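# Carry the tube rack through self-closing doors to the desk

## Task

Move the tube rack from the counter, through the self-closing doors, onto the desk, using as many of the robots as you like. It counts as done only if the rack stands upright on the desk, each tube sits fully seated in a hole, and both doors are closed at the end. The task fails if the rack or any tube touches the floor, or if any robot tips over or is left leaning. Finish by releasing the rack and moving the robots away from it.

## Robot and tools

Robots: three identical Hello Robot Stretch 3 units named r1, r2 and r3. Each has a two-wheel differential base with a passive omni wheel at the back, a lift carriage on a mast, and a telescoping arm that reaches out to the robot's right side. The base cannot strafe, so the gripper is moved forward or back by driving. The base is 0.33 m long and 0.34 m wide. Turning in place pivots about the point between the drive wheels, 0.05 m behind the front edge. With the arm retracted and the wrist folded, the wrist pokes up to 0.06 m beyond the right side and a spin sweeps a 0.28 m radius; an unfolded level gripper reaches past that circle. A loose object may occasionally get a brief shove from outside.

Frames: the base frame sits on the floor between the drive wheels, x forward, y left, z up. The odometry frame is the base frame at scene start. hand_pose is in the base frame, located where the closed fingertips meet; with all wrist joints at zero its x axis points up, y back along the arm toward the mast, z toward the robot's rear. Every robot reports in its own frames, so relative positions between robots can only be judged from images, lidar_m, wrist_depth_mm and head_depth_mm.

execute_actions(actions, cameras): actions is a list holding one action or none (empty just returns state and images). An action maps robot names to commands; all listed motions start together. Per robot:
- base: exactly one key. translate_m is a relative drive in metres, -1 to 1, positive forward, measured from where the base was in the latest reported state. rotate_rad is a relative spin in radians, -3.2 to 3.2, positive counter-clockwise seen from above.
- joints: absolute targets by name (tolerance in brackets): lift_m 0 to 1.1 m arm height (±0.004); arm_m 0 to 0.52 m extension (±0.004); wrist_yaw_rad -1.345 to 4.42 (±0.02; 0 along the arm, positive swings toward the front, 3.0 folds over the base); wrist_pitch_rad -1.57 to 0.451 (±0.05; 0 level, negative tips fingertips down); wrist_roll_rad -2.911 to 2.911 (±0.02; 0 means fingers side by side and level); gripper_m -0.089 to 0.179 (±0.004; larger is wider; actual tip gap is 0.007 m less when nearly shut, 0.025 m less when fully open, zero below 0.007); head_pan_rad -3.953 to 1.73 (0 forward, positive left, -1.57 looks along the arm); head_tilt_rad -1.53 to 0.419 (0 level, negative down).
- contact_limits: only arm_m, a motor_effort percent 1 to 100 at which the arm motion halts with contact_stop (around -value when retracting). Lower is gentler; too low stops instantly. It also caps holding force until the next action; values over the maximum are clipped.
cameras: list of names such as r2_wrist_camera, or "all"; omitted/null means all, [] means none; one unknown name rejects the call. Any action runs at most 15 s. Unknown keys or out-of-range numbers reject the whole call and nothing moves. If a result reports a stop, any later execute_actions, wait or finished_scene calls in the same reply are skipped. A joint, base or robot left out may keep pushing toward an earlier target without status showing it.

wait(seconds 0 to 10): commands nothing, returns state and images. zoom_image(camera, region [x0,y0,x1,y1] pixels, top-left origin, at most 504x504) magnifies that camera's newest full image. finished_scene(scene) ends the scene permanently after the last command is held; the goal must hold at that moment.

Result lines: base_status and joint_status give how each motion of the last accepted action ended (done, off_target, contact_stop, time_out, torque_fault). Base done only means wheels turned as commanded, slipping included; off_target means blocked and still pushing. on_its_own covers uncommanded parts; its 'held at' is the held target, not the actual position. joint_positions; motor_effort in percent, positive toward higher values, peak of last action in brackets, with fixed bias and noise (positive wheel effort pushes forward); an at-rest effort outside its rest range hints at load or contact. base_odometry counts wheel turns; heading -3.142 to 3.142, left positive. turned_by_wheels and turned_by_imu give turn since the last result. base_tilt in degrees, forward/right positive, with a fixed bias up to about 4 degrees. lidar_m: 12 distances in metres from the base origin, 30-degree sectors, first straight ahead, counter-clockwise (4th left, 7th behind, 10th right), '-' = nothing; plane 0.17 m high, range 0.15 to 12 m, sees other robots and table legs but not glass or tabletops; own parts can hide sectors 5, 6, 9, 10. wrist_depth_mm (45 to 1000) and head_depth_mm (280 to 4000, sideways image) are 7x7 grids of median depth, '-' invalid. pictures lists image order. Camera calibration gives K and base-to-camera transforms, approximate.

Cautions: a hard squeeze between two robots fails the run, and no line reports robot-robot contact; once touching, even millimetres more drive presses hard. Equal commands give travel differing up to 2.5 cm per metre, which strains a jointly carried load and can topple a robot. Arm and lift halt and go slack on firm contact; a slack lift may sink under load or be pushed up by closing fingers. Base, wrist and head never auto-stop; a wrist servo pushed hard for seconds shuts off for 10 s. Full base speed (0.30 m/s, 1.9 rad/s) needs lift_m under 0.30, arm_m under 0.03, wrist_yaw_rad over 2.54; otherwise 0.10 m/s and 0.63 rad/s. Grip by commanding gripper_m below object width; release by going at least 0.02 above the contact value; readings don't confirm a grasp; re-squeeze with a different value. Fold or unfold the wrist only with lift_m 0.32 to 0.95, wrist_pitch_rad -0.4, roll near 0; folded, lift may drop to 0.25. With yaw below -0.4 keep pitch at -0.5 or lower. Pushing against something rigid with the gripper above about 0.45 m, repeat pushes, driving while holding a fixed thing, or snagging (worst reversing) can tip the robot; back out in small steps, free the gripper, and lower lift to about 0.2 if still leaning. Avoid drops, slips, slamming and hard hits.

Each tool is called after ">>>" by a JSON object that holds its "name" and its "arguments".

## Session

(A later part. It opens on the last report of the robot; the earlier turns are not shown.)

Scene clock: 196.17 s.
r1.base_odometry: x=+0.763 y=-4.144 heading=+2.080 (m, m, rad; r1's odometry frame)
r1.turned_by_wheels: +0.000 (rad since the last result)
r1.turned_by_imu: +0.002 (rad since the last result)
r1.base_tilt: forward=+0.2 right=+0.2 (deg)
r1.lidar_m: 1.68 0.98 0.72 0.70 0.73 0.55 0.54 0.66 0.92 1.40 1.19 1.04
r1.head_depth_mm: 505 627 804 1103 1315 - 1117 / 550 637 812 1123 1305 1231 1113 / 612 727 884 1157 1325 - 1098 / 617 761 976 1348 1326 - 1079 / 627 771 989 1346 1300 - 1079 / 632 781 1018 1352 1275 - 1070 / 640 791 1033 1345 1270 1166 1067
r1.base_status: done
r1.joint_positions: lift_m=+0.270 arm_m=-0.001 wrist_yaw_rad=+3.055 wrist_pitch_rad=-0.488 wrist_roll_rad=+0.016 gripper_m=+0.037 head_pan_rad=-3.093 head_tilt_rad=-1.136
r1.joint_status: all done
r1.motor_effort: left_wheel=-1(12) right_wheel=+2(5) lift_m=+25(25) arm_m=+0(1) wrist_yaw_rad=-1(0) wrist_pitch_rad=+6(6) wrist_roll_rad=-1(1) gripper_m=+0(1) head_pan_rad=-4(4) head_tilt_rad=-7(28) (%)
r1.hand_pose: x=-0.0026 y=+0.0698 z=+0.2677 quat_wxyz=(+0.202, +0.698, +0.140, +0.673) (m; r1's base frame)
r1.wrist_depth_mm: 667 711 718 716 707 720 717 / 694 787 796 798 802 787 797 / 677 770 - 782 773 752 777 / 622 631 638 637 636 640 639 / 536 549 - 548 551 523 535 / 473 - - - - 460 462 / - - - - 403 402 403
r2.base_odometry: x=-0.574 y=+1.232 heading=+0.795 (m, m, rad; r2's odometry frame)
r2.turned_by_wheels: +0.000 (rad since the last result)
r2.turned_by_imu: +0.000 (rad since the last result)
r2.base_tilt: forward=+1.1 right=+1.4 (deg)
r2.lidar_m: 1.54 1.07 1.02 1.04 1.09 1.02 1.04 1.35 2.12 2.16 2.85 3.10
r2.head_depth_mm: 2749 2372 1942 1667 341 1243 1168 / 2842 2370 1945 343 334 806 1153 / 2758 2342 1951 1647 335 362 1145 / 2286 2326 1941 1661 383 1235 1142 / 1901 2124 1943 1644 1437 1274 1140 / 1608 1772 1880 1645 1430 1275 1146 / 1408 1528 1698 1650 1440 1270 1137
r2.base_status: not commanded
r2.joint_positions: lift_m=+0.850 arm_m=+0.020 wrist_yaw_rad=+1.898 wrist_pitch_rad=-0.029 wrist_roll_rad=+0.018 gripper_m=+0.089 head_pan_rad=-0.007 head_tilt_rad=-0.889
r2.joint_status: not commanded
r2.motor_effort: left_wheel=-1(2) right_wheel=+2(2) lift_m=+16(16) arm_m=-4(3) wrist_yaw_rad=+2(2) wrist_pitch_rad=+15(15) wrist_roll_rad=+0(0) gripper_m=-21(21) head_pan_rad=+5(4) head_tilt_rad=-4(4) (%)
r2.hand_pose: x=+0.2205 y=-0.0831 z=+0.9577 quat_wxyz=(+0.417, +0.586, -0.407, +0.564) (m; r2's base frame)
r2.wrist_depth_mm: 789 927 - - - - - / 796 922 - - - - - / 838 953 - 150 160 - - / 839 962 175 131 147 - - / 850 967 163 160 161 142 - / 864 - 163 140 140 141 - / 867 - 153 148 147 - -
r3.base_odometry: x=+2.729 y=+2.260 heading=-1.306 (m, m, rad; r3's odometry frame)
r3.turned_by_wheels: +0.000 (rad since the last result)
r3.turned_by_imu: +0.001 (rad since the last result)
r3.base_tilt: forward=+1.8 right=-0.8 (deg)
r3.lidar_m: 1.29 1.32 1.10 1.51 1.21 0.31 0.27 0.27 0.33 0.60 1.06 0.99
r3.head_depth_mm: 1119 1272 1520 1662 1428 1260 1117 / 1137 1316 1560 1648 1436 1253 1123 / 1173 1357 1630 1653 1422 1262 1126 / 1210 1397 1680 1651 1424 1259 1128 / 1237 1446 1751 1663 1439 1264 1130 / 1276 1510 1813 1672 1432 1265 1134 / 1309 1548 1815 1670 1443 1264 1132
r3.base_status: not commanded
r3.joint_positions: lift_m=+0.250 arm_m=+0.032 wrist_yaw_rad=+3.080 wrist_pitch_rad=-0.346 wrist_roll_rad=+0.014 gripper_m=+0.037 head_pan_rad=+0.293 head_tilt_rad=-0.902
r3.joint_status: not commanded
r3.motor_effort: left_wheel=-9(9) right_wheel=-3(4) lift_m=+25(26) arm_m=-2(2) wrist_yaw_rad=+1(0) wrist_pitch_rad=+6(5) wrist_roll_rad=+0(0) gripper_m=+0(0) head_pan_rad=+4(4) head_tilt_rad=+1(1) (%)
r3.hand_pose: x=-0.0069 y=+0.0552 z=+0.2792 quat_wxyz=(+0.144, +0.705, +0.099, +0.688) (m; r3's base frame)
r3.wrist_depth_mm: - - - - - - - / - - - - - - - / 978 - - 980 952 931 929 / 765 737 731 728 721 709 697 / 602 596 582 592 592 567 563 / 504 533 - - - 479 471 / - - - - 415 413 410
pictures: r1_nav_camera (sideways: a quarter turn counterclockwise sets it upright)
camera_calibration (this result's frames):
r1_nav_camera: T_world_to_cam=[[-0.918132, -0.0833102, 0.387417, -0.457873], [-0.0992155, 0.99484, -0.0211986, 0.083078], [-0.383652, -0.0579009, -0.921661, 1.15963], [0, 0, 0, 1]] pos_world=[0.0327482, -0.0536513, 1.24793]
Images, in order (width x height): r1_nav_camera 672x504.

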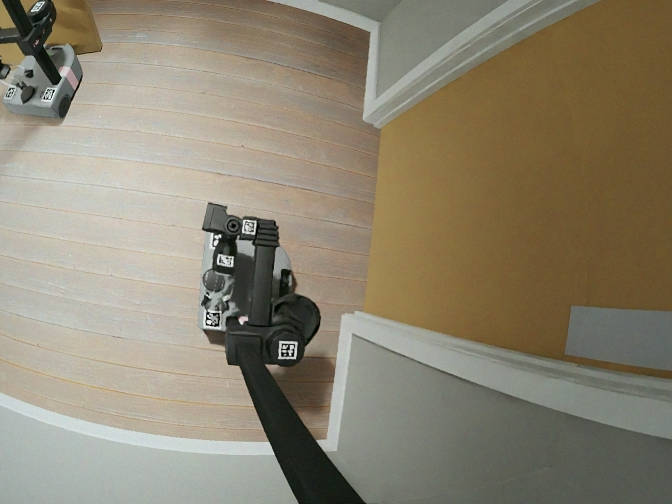

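>>> {"name": "execute_actions", "arguments": {"actions": [{"r1":{"base":{"rotate_rad":0.22},"joints":{"arm_m":0.035}}}], "cameras": []}}

>>> {"name": "execute_actions", "arguments": {"actions": [{"r1":{"base":{"translate_m":-0.55}}}], "cameras": ["r1_nav_camera"]}}

Scene clock: 201.70 s.
r1.base_odometry: x=+0.763 y=-4.144 heading=+2.300 (m, m, rad; r1's odometry frame)
r1.turned_by_wheels: +0.220 (rad since the last result)
r1.turned_by_imu: +0.219 (rad since the last result)
r1.base_tilt: forward=+0.1 right=+0.1 (deg)
r1.lidar_m: 1.47 0.82 0.70 0.70 0.64 0.54 0.63 0.72 1.06 1.40 1.04 1.11
r1.head_depth_mm: 576 663 746 973 1285 - 1122 / 597 720 868 1066 1292 1230 1106 / 619 749 947 1262 1321 - 1097 / 643 786 1003 1358 1323 - 1088 / 670 826 1073 1367 1306 - 1076 / 693 868 1140 1385 1263 - 1075 / 725 914 1235 1376 1257 1168 1062
r1.base_status: done
r1.joint_positions: lift_m=+0.270 arm_m=+0.035 wrist_yaw_rad=+3.055 wrist_pitch_rad=-0.488 wrist_roll_rad=+0.016 gripper_m=+0.037 head_pan_rad=-3.094 head_tilt_rad=-1.136
r1.joint_status: all done
r1.motor_effort: left_wheel=-1(9) right_wheel=+1(5) lift_m=+25(25) arm_m=+4(3) wrist_yaw_rad=-1(1) wrist_pitch_rad=+6(6) wrist_roll_rad=-1(1) gripper_m=+0(1) head_pan_rad=-4(4) head_tilt_rad=-7(7) (%)
r1.hand_pose: x=-0.0026 y=+0.0346 z=+0.2677 quat_wxyz=(+0.202, +0.698, +0.140, +0.673) (m; r1's base frame)
r1.wrist_depth_mm: 560 742 - 758 724 696 659 / 575 733 876 822 793 752 717 / 577 720 794 769 792 778 744 / 573 637 628 644 625 634 632 / 538 561 - - 549 531 531 / 478 - - - - 461 457 / - - - - 403 400 401
r2.base_odometry: x=-0.574 y=+1.232 heading=+0.795 (m, m, rad; r2's odometry frame)
r2.turned_by_wheels: +0.000 (rad since the last result)
r2.turned_by_imu: +0.000 (rad since the last result)
r2.base_tilt: forward=+1.1 right=+1.4 (deg)
r2.lidar_m: 1.54 1.08 1.02 1.04 1.08 1.02 1.04 1.35 2.12 2.17 2.85 3.09
r2.head_depth_mm: 2766 2364 1955 1664 341 1238 1159 / 2853 2360 1946 343 335 804 1146 / 2757 2361 1945 1654 336 363 1150 / 2295 2327 1941 1653 383 1236 1147 / 1904 2126 1931 1649 1443 1272 1140 / 1612 1793 1876 1646 1433 1274 1141 / 1409 1530 1688 1641 1434 1271 1138
r2.base_status: not commanded
r2.joint_positions: lift_m=+0.850 arm_m=+0.020 wrist_yaw_rad=+1.898 wrist_pitch_rad=-0.029 wrist_roll_rad=+0.018 gripper_m=+0.089 head_pan_rad=-0.007 head_tilt_rad=-0.889
r2.joint_status: not commanded
r2.motor_effort: left_wheel=-1(1) right_wheel=+2(2) lift_m=+16(16) arm_m=-4(4) wrist_yaw_rad=+2(2) wrist_pitch_rad=+15(16) wrist_roll_rad=+1(0) gripper_m=-20(21) head_pan_rad=+5(4) head_tilt_rad=-5(5) (%)
r2.hand_pose: x=+0.2205 y=-0.0831 z=+0.9577 quat_wxyz=(+0.417, +0.586, -0.407, +0.564) (m; r2's base frame)
r2.wrist_depth_mm: 776 919 - - - - - / 814 924 - - - - - / 814 950 - 150 160 - - / 835 982 175 131 147 - - / 853 943 163 160 160 142 - / 876 - 163 140 140 141 - / 886 - 153 147 147 - -
r3.base_odometry: x=+2.729 y=+2.260 heading=-1.306 (m, m, rad; r3's odometry frame)
r3.turned_by_wheels: +0.000 (rad since the last result)
r3.turned_by_imu: +0.001 (rad since the last result)
r3.base_tilt: forward=+1.6 right=-0.8 (deg)
r3.lidar_m: 1.29 1.32 1.10 1.52 1.21 0.31 0.27 0.27 0.33 0.60 1.07 1.00
r3.head_depth_mm: 1111 1280 1497 1629 1425 1258 1122 / 1143 1318 1556 1658 1430 1259 1127 / 1172 1365 1604 1642 1436 1256 1120 / 1203 1404 1659 1646 1424 1268 1133 / 1245 1454 1724 1650 1442 1271 1134 / 1281 1492 1799 1654 1444 1270 1135 / 1311 1549 1830 1666 1440 1282 1132
r3.base_status: not commanded
r3.joint_positions: lift_m=+0.250 arm_m=+0.032 wrist_yaw_rad=+3.080 wrist_pitch_rad=-0.346 wrist_roll_rad=+0.014 gripper_m=+0.037 head_pan_rad=+0.293 head_tilt_rad=-0.902
r3.joint_status: not commanded
r3.motor_effort: left_wheel=-9(9) right_wheel=-4(4) lift_m=+25(25) arm_m=-2(2) wrist_yaw_rad=+0(1) wrist_pitch_rad=+6(6) wrist_roll_rad=+0(0) gripper_m=+0(0) head_pan_rad=+6(3) head_tilt_rad=+1(2) (%)
r3.hand_pose: x=-0.0069 y=+0.0552 z=+0.2792 quat_wxyz=(+0.144, +0.705, +0.099, +0.688) (m; r3's base frame)
r3.wrist_depth_mm: - - - - - - - / - - - - - - - / 962 - - 976 953 921 896 / 764 746 745 716 720 705 695 / 607 591 583 590 597 572 565 / 506 529 - - - 481 470 / - - - - 418 411 410
pictures: none
No camera images: the call's "cameras" was empty. Leave "cameras" out to get every camera's image.

Scene clock: 208.13 s.
r1.base_odometry: x=+1.129 y=-4.554 heading=+2.299 (m, m, rad; r1's odometry frame)
r1.turned_by_wheels: +0.000 (rad since the last result)
r1.turned_by_imu: +0.001 (rad since the last result)
r1.base_tilt: forward=+0.2 right=+0.1 (deg)
r1.lidar_m: 1.74 0.98 0.83 0.21 0.25 0.29 0.28 0.28 0.37 0.66 1.45 1.45
r1.head_depth_mm: - 310 400 561 1303 - 527 / - 311 401 565 953 1232 799 / - 313 405 570 839 - 1083 / - 315 407 575 815 - 1084 / - 315 409 578 898 - 1081 / - 317 411 584 1005 - 1074 / - 318 413 588 1021 1174 1063
r1.base_status: translate_m off_target (by the wheels' count: -0.5498 of -0.5500)
r1.joint_positions: lift_m=+0.270 arm_m=+0.035 wrist_yaw_rad=+3.055 wrist_pitch_rad=-0.488 wrist_roll_rad=+0.016 gripper_m=+0.037 head_pan_rad=-3.094 head_tilt_rad=-1.139
r1.joint_status: not commanded
r1.on_its_own: left_wheel is at rest, and its effort (-33) is outside its rest range (-18 to +18)
r1.motor_effort: left_wheel=-33(53) right_wheel=-7(21) lift_m=+26(26) arm_m=+3(3) wrist_yaw_rad=+0(1) wrist_pitch_rad=+6(6) wrist_roll_rad=-1(1) gripper_m=-1(0) head_pan_rad=-3(3) head_tilt_rad=-5(6) (%)
r1.hand_pose: x=-0.0026 y=+0.0345 z=+0.2677 quat_wxyz=(+0.202, +0.698, +0.140, +0.673) (m; r1's base frame)
r1.wrist_depth_mm: - - - 280 831 811 768 / 907 - 337 309 896 885 825 / 350 797 762 347 785 782 771 / 349 643 631 396 627 621 637 / 358 494 - - 549 538 530 / - - - - - 455 461 / - - - - 405 400 400
r2.base_odometry: x=-0.574 y=+1.232 heading=+0.795 (m, m, rad; r2's odometry frame)
r2.turned_by_wheels: +0.000 (rad since the last result)
r2.turned_by_imu: +0.000 (rad since the last result)
r2.base_tilt: forward=+1.1 right=+1.3 (deg)
r2.lidar_m: 1.32 1.00 1.02 1.04 1.09 1.02 1.04 1.35 2.11 2.17 2.85 3.08
r2.head_depth_mm: 2767 2370 1954 1658 341 1241 1165 / 2824 2365 1952 342 335 804 1149 / 2755 2346 1947 1652 336 362 1149 / 2295 2350 1939 1652 382 1238 1144 / 1877 2127 1941 1653 1443 1276 1147 / 1589 1716 1798 1651 1428 1273 1144 / 1245 1309 1379 1476 1436 1271 1139
r2.base_status: not commanded
r2.joint_positions: lift_m=+0.850 arm_m=+0.020 wrist_yaw_rad=+1.898 wrist_pitch_rad=-0.029 wrist_roll_rad=+0.018 gripper_m=+0.089 head_pan_rad=-0.007 head_tilt_rad=-0.889
r2.joint_status: not commanded
r2.motor_effort: left_wheel=-2(1) right_wheel=+2(2) lift_m=+16(16) arm_m=-3(4) wrist_yaw_rad=+2(1) wrist_pitch_rad=+16(15) wrist_roll_rad=+0(0) gripper_m=-21(21) head_pan_rad=+4(4) head_tilt_rad=-4(5) (%)
r2.hand_pose: x=+0.2205 y=-0.0831 z=+0.9577 quat_wxyz=(+0.417, +0.586, -0.407, +0.564) (m; r2's base frame)
r2.wrist_depth_mm: 789 921 - - - - - / 796 936 - - - - - / 839 939 - 150 160 - - / 850 973 175 132 146 - - / 848 950 162 160 160 142 - / 886 - 163 141 141 141 - / 858 - 154 148 146 - -
r3.base_odometry: x=+2.729 y=+2.260 heading=-1.306 (m, m, rad; r3's odometry frame)
r3.turned_by_wheels: +0.000 (rad since the last result)
r3.turned_by_imu: +0.001 (rad since the last result)
r3.base_tilt: forward=+1.7 right=-0.8 (deg)
r3.lidar_m: 1.29 1.32 1.65 1.52 1.21 0.31 0.27 0.27 0.33 0.60 1.07 0.99
r3.head_depth_mm: 1123 1275 1508 1650 1429 1252 1122 / 1140 1326 1559 1656 1419 1256 1127 / 1173 1360 1610 1652 1432 1260 1125 / 1207 1403 1677 1646 1419 1261 1131 / 1238 1447 1729 1647 1436 1262 1133 / 1271 1488 1822 1675 1439 1269 1129 / 1306 1544 1826 1673 1442 1265 1129
r3.base_status: not commanded
r3.joint_positions: lift_m=+0.250 arm_m=+0.032 wrist_yaw_rad=+3.080 wrist_pitch_rad=-0.346 wrist_roll_rad=+0.014 gripper_m=+0.037 head_pan_rad=+0.293 head_tilt_rad=-0.902
r3.joint_status: not commanded
r3.motor_effort: left_wheel=-9(9) right_wheel=-4(4) lift_m=+26(26) arm_m=-2(2) wrist_yaw_rad=+0(0) wrist_pitch_rad=+6(6) wrist_roll_rad=+0(0) gripper_m=+0(0) head_pan_rad=+5(5) head_tilt_rad=+1(1) (%)
r3.hand_pose: x=-0.0069 y=+0.0552 z=+0.2792 quat_wxyz=(+0.144, +0.705, +0.099, +0.688) (m; r3's base frame)
r3.wrist_depth_mm: - - - - - - - / - - - - - - - / 970 - - 978 953 929 913 / 779 752 727 725 712 713 687 / 595 589 585 592 594 570 571 / 501 533 - - - 482 476 / - - - - 414 411 407
pictures: r1_nav_camera (sideways: a quarter turn counterclockwise sets it upright)
camera_calibration (this result's frames):
r1_nav_camera: T_world_to_cam=[[-0.919256, -0.0828738, 0.384838, -0.454506], [-0.0986276, 0.994896, -0.021342, 0.083261], [-0.381105, -0.0575744, -0.922738, 1.16101], [0, 0, 0, 1]] pos_world=[0.0328705, -0.0536583, 1.24799]
Images, in order (width x height): r1_nav_camera 672x504.

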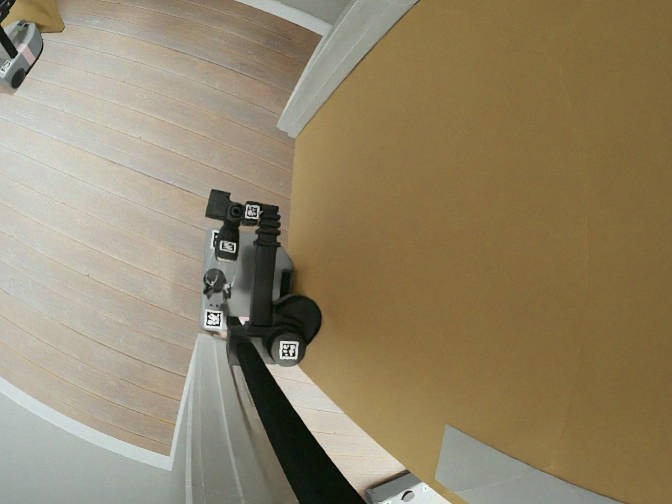

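>>> {"name": "execute_actions", "arguments": {"actions": [{"r1":{"base":{"translate_m":-0.35}}}], "cameras": []}}

>>> {"name": "execute_actions", "arguments": {"actions": [{"r1":{"base":{"rotate_rad":0.3}}}], "cameras": []}}

>>> {"name": "execute_actions", "arguments": {"actions": [{"r1":{"base":{"translate_m":-0.3}}}], "cameras": ["r1_nav_camera"]}}

>>> {"name": "execute_actions", "arguments": {"actions": [{"r1":{"base":{"rotate_rad":0.45}},"r2":{"joints":{"head_pan_rad":0.3}}}], "cameras": []}}

>>> {"name": "execute_actions", "arguments": {"actions": [{"r1":{"base":{"translate_m":-0.3}}}], "cameras": ["r1_nav_camera","r2_nav_camera"]}}

Scene clock: 220.17 s.
r1.base_odometry: x=+1.362 y=-4.815 heading=+2.299 (m, m, rad; r1's odometry frame)
r1.turned_by_wheels: +0.000 (rad since the last result)
r1.turned_by_imu: +0.002 (rad since the last result)
r1.base_tilt: forward=+0.2 right=+0.2 (deg)
r1.lidar_m: 1.92 0.36 0.37 1.95 2.20 0.41 0.28 0.26 0.26 0.34 0.65 1.75
r1.head_depth_mm: 371 1762 1600 1448 1321 - 1120 / 338 437 1522 1436 1303 1227 1109 / 315 395 539 870 1320 - 1091 / 300 363 477 697 1037 - 1081 / 288 334 427 596 897 - 1082 / - 309 388 520 789 - 1079 / - 299 355 462 664 1009 1064
r1.base_status: translate_m off_target (by the wheels' count: -0.3499 of -0.3500)
r1.joint_positions: lift_m=+0.270 arm_m=+0.035 wrist_yaw_rad=+3.055 wrist_pitch_rad=-0.488 wrist_roll_rad=+0.016 gripper_m=+0.037 head_pan_rad=-3.094 head_tilt_rad=-1.139
r1.joint_status: not commanded
r1.motor_effort: left_wheel=-16(38) right_wheel=-11(24) lift_m=+26(26) arm_m=+3(3) wrist_yaw_rad=-1(0) wrist_pitch_rad=+6(6) wrist_roll_rad=+0(0) gripper_m=-1(0) head_pan_rad=-4(3) head_tilt_rad=-5(5) (%)
r1.hand_pose: x=-0.0026 y=+0.0345 z=+0.2677 quat_wxyz=(+0.202, +0.698, +0.140, +0.673) (m; r1's base frame)
r1.wrist_depth_mm: - - - - - 637 325 / - - - - - 599 345 / 799 787 783 789 776 567 368 / 628 640 643 640 636 504 415 / 536 564 - - 544 501 491 / 474 - - - - 456 457 / - - - - 401 406 402
r2.base_odometry: x=-0.574 y=+1.232 heading=+0.795 (m, m, rad; r2's odometry frame)
r2.turned_by_wheels: +0.000 (rad since the last result)
r2.turned_by_imu: +0.000 (rad since the last result)
r2.base_tilt: forward=+1.1 right=+1.3 (deg)
r2.lidar_m: 0.95 1.04 1.02 1.04 1.09 1.02 1.04 1.35 2.12 2.17 2.85 3.09
r2.head_depth_mm: 2783 2364 1964 1664 341 1245 1167 / 2840 2364 1941 342 334 801 1145 / 2748 2357 1944 1654 336 362 1148 / 895 1052 1252 1557 383 1235 1147 / 1103 1318 1524 1547 1428 1275 1147 / 1491 1618 1214 1500 1440 1274 1144 / 2369 2145 1440 1576 1430 1279 1145
r2.base_status: not commanded
r2.joint_positions: lift_m=+0.850 arm_m=+0.020 wrist_yaw_rad=+1.898 wrist_pitch_rad=-0.029 wrist_roll_rad=+0.018 gripper_m=+0.089 head_pan_rad=-0.007 head_tilt_rad=-0.889
r2.joint_status: not commanded
r2.motor_effort: left_wheel=-1(1) right_wheel=+2(2) lift_m=+16(16) arm_m=-4(3) wrist_yaw_rad=+1(1) wrist_pitch_rad=+15(15) wrist_roll_rad=+0(0) gripper_m=-21(20) head_pan_rad=+4(5) head_tilt_rad=-4(5) (%)
r2.hand_pose: x=+0.2205 y=-0.0831 z=+0.9577 quat_wxyz=(+0.417, +0.586, -0.407, +0.564) (m; r2's base frame)
r2.wrist_depth_mm: 782 916 - - - - - / 804 930 - 988 - - - / 825 942 - 150 159 - - / 840 966 175 131 146 - - / 859 968 162 160 160 142 - / 887 - 163 140 141 142 - / 868 - 153 147 146 - -
r3.base_odometry: x=+2.729 y=+2.260 heading=-1.306 (m, m, rad; r3's odometry frame)
r3.turned_by_wheels: +0.000 (rad since the last result)
r3.turned_by_imu: +0.001 (rad since the last result)
r3.base_tilt: forward=+1.7 right=-0.8 (deg)
r3.lidar_m: 1.29 1.32 1.66 1.52 1.21 0.31 0.27 0.27 0.33 0.60 1.07 1.00
r3.head_depth_mm: 1118 1289 1492 1644 1430 1259 1122 / 1151 1328 1569 1645 1425 1258 1126 / 1177 1366 1617 1652 1431 1263 1126 / 1215 1399 1673 1670 1436 1265 1129 / 1238 1445 1732 1668 1437 1267 1121 / 1276 1502 1806 1673 1432 1262 1133 / 1306 1550 1832 1658 1447 1271 1133
r3.base_status: not commanded
r3.joint_positions: lift_m=+0.250 arm_m=+0.032 wrist_yaw_rad=+3.080 wrist_pitch_rad=-0.346 wrist_roll_rad=+0.014 gripper_m=+0.037 head_pan_rad=+0.293 head_tilt_rad=-0.902
r3.joint_status: not commanded
r3.motor_effort: left_wheel=-9(9) right_wheel=-4(4) lift_m=+25(26) arm_m=-2(2) wrist_yaw_rad=+0(1) wrist_pitch_rad=+5(6) wrist_roll_rad=+0(0) gripper_m=+0(0) head_pan_rad=+5(5) head_tilt_rad=+1(2) (%)
r3.hand_pose: x=-0.0069 y=+0.0552 z=+0.2792 quat_wxyz=(+0.144, +0.705, +0.099, +0.688) (m; r3's base frame)
r3.wrist_depth_mm: - - - - - - - / - - - - - - - / 970 - - 957 965 943 916 / 761 739 743 721 714 717 703 / 604 598 578 595 601 568 561 / 497 531 - - - 476 480 / - - - - 414 410 409
pictures: none
No camera images: the call's "cameras" was empty. Leave "cameras" out to get every camera's image.

Scene clock: 221.60 s.
r1.base_odometry: x=+1.362 y=-4.815 heading=+2.598 (m, m, rad; r1's odometry frame)
r1.turned_by_wheels: +0.299 (rad since the last result)
r1.turned_by_imu: +0.291 (rad since the last result)
r1.base_tilt: forward=+0.2 right=+0.2 (deg)
r1.lidar_m: 0.42 0.36 0.83 1.17 2.72 0.33 0.27 0.27 0.30 0.48 1.70 1.74
r1.head_depth_mm: 301 368 503 1410 1311 - 1124 / 296 355 475 717 1302 1237 1109 / 292 341 449 660 1043 - 1098 / - 327 426 609 904 - 1087 / - 314 404 569 879 - 1086 / - 307 386 531 851 - 1075 / - 302 369 500 776 1148 1070
r1.base_status: done
r1.joint_positions: lift_m=+0.270 arm_m=+0.035 wrist_yaw_rad=+3.055 wrist_pitch_rad=-0.488 wrist_roll_rad=+0.016 gripper_m=+0.037 head_pan_rad=-3.094 head_tilt_rad=-1.139
r1.joint_status: not commanded
r1.on_its_own: left_wheel is at rest, and its effort (-31) is outside its rest range (-18 to +18)
r1.motor_effort: left_wheel=-31(38) right_wheel=-2(3) lift_m=+26(25) arm_m=+3(3) wrist_yaw_rad=+0(1) wrist_pitch_rad=+6(6) wrist_roll_rad=-1(1) gripper_m=+0(0) head_pan_rad=-3(3) head_tilt_rad=-6(5) (%)
r1.hand_pose: x=-0.0026 y=+0.0345 z=+0.2677 quat_wxyz=(+0.202, +0.698, +0.140, +0.673) (m; r1's base frame)
r1.wrist_depth_mm: - - - - - - 857 / - - - - - - 677 / 797 798 791 781 793 798 566 / 637 634 630 645 628 626 490 / 510 579 - - 552 535 413 / 387 - - - - 462 419 / - - - - 401 404 402
r2.base_odometry: x=-0.574 y=+1.232 heading=+0.795 (m, m, rad; r2's odometry frame)
r2.turned_by_wheels: +0.000 (rad since the last result)
r2.turned_by_imu: +0.000 (rad since the last result)
r2.base_tilt: forward=+1.1 right=+1.3 (deg)
r2.lidar_m: 0.96 1.08 1.02 1.04 1.09 1.02 1.04 1.35 2.12 2.17 2.85 3.08
r2.head_depth_mm: 2764 2375 1956 1663 341 1238 1169 / 2823 2348 1945 342 334 803 1148 / 2694 2357 1960 1655 336 363 1148 / 913 1056 1258 1552 383 1234 1149 / 1130 1343 1507 1551 1438 1272 1146 / 1508 1688 1226 1515 1434 1273 1146 / 1568 2141 1882 1613 1441 1281 1144
r2.base_status: not commanded
r2.joint_positions: lift_m=+0.850 arm_m=+0.020 wrist_yaw_rad=+1.898 wrist_pitch_rad=-0.029 wrist_roll_rad=+0.018 gripper_m=+0.089 head_pan_rad=-0.007 head_tilt_rad=-0.889
r2.joint_status: not commanded
r2.motor_effort: left_wheel=-1(1) right_wheel=+2(2) lift_m=+17(16) arm_m=-4(4) wrist_yaw_rad=+2(2) wrist_pitch_rad=+15(15) wrist_roll_rad=+0(0) gripper_m=-20(21) head_pan_rad=+4(5) head_tilt_rad=-5(5) (%)
r2.hand_pose: x=+0.2205 y=-0.0831 z=+0.9577 quat_wxyz=(+0.417, +0.586, -0.407, +0.564) (m; r2's base frame)
r2.wrist_depth_mm: 795 935 - - 913 - - / 811 934 - 991 868 - - / 829 936 - 150 160 - - / 846 968 175 131 147 - - / 855 948 162 160 160 142 - / 882 - 163 140 140 141 - / 876 - 153 148 146 - -
r3.base_odometry: x=+2.729 y=+2.260 heading=-1.306 (m, m, rad; r3's odometry frame)
r3.turned_by_wheels: +0.000 (rad since the last result)
r3.turned_by_imu: +0.000 (rad since the last result)
r3.base_tilt: forward=+1.7 right=-0.8 (deg)
r3.lidar_m: 1.29 1.32 1.65 1.52 1.21 0.31 0.27 0.27 0.32 0.60 1.07 0.99
r3.head_depth_mm: 1111 1287 1508 1632 1438 1262 1125 / 1145 1321 1557 1644 1430 1260 1125 / 1168 1360 1621 1651 1437 1254 1135 / 1206 1401 1675 1655 1425 1268 1133 / 1242 1450 1745 1676 1443 1279 1132 / 1280 1490 1814 1655 1438 1261 1128 / 1308 1556 1834 1672 1441 1270 1141
r3.base_status: not commanded
r3.joint_positions: lift_m=+0.250 arm_m=+0.032 wrist_yaw_rad=+3.080 wrist_pitch_rad=-0.346 wrist_roll_rad=+0.014 gripper_m=+0.037 head_pan_rad=+0.293 head_tilt_rad=-0.902
r3.joint_status: not commanded
r3.motor_effort: left_wheel=-9(9) right_wheel=-4(4) lift_m=+26(25) arm_m=-2(3) wrist_yaw_rad=+0(0) wrist_pitch_rad=+6(5) wrist_roll_rad=+0(0) gripper_m=+0(0) head_pan_rad=+4(5) head_tilt_rad=+1(1) (%)
r3.hand_pose: x=-0.0069 y=+0.0552 z=+0.2792 quat_wxyz=(+0.144, +0.705, +0.099, +0.688) (m; r3's base frame)
r3.wrist_depth_mm: - - - - - - - / - - - - - - - / 985 - - 961 962 944 924 / 757 754 731 733 718 722 690 / 611 594 582 596 604 571 562 / 503 533 - - - 479 476 / - - - - 416 411 410
pictures: none
No camera images: the call's "cameras" was empty. Leave "cameras" out to get every camera's image.

Scene clock: 225.57 s.
r1.base_odometry: x=+1.619 y=-4.970 heading=+2.598 (m, m, rad; r1's odometry frame)
r1.turned_by_wheels: +0.000 (rad since the last result)
r1.turned_by_imu: +0.001 (rad since the last result)
r1.base_tilt: forward=+0.2 right=+0.1 (deg)
r1.lidar_m: 0.64 0.65 1.88 1.15 2.79 2.68 0.29 0.25 0.25 0.29 0.50 1.97
r1.head_depth_mm: 2024 1786 1599 1441 1318 - 1116 / 2015 1787 1578 1426 1313 1232 1112 / 357 485 1549 1428 1324 - 1097 / 321 401 533 785 1270 - 1085 / 299 357 456 632 950 - 1080 / - 321 399 529 770 - 1078 / - 298 355 453 624 875 1067
r1.base_status: done
r1.joint_positions: lift_m=+0.270 arm_m=+0.035 wrist_yaw_rad=+3.055 wrist_pitch_rad=-0.488 wrist_roll_rad=+0.016 gripper_m=+0.037 head_pan_rad=-3.094 head_tilt_rad=-1.139
r1.joint_status: not commanded
r1.motor_effort: left_wheel=-12(32) right_wheel=-4(18) lift_m=+25(26) arm_m=+4(4) wrist_yaw_rad=+0(0) wrist_pitch_rad=+6(6) wrist_roll_rad=-1(1) gripper_m=+0(1) head_pan_rad=-4(3) head_tilt_rad=-5(5) (%)
r1.hand_pose: x=-0.0026 y=+0.0345 z=+0.2677 quat_wxyz=(+0.202, +0.698, +0.140, +0.673) (m; r1's base frame)
r1.wrist_depth_mm: - - - - - - - / - - - - 989 - - / 785 798 770 781 794 776 780 / 654 647 632 624 642 627 625 / 534 575 - - 541 524 531 / 477 - - - - 461 459 / - - - - 406 408 398
r2.base_odometry: x=-0.574 y=+1.232 heading=+0.795 (m, m, rad; r2's odometry frame)
r2.turned_by_wheels: +0.000 (rad since the last result)
r2.turned_by_imu: +0.000 (rad since the last result)
r2.base_tilt: forward=+1.1 right=+1.3 (deg)
r2.lidar_m: 1.03 1.08 1.02 1.05 1.09 1.02 1.04 1.35 2.12 2.17 2.84 1.22
r2.head_depth_mm: 1118 2299 1945 1662 341 1238 1162 / 1140 1287 1511 342 334 805 1147 / 1227 1372 1585 1590 336 362 1149 / 1271 1441 1340 1548 383 1235 1143 / 1437 1633 1867 1619 1438 1269 1140 / 1579 1883 1933 1644 1432 1269 1147 / 2448 2319 1925 1649 1439 1269 1140
r2.base_status: not commanded
r2.joint_positions: lift_m=+0.850 arm_m=+0.020 wrist_yaw_rad=+1.898 wrist_pitch_rad=-0.029 wrist_roll_rad=+0.018 gripper_m=+0.089 head_pan_rad=-0.007 head_tilt_rad=-0.889
r2.joint_status: not commanded
r2.motor_effort: left_wheel=-1(1) right_wheel=+2(2) lift_m=+16(16) arm_m=-3(3) wrist_yaw_rad=+2(1) wrist_pitch_rad=+15(15) wrist_roll_rad=+0(0) gripper_m=-21(21) head_pan_rad=+4(4) head_tilt_rad=-5(5) (%)
r2.hand_pose: x=+0.2205 y=-0.0831 z=+0.9577 quat_wxyz=(+0.417, +0.586, -0.407, +0.564) (m; r2's base frame)
r2.wrist_depth_mm: 790 908 - - - 941 - / 817 951 - - - 927 - / 811 970 - 151 160 985 - / 837 985 175 132 147 - - / 847 950 162 160 160 142 - / 878 - 162 141 141 142 - / 861 - 153 148 146 - -
r3.base_odometry: x=+2.729 y=+2.260 heading=-1.306 (m, m, rad; r3's odometry frame)
r3.turned_by_wheels: +0.000 (rad since the last result)
r3.turned_by_imu: +0.001 (rad since the last result)
r3.base_tilt: forward=+1.7 right=-0.7 (deg)
r3.lidar_m: 1.29 1.32 1.66 1.52 1.21 0.31 0.27 0.27 0.33 0.60 1.07 0.99
r3.head_depth_mm: 1116 1279 1504 1640 1425 1253 1127 / 1148 1318 1564 1662 1431 1263 1127 / 1175 1356 1616 1659 1429 1249 1122 / 1209 1410 1660 1649 1439 1258 1128 / 1236 1455 1742 1661 1439 1264 1125 / 1275 1499 1805 1657 1434 1263 1133 / 1318 1557 1831 1657 1442 1267 1128
r3.base_status: not commanded
r3.joint_positions: lift_m=+0.250 arm_m=+0.032 wrist_yaw_rad=+3.080 wrist_pitch_rad=-0.346 wrist_roll_rad=+0.014 gripper_m=+0.037 head_pan_rad=+0.293 head_tilt_rad=-0.902
r3.joint_status: not commanded
r3.motor_effort: left_wheel=-9(8) right_wheel=-4(4) lift_m=+25(26) arm_m=-3(3) wrist_yaw_rad=-1(0) wrist_pitch_rad=+5(6) wrist_roll_rad=+0(0) gripper_m=+0(0) head_pan_rad=+6(4) head_tilt_rad=+1(1) (%)
r3.hand_pose: x=-0.0069 y=+0.0552 z=+0.2792 quat_wxyz=(+0.144, +0.705, +0.099, +0.688) (m; r3's base frame)
r3.wrist_depth_mm: - - - - - - - / - - - - - - - / 975 - - 980 928 927 911 / 768 749 725 731 720 715 702 / 615 601 586 598 604 569 567 / 504 536 - - - 475 473 / - - - - 413 411 412
pictures: r1_nav_camera (sideways: a quarter turn counterclockwise sets it upright)
camera_calibration (this result's frames):
r1_nav_camera: T_world_to_cam=[[-0.919256, -0.0828738, 0.384838, -0.454506], [-0.0986276, 0.994896, -0.021342, 0.083261], [-0.381104, -0.0575743, -0.922738, 1.16101], [0, 0, 0, 1]] pos_world=[0.0328705, -0.0536583, 1.24799]
Images, in order (width x height): r1_nav_camera 672x504.

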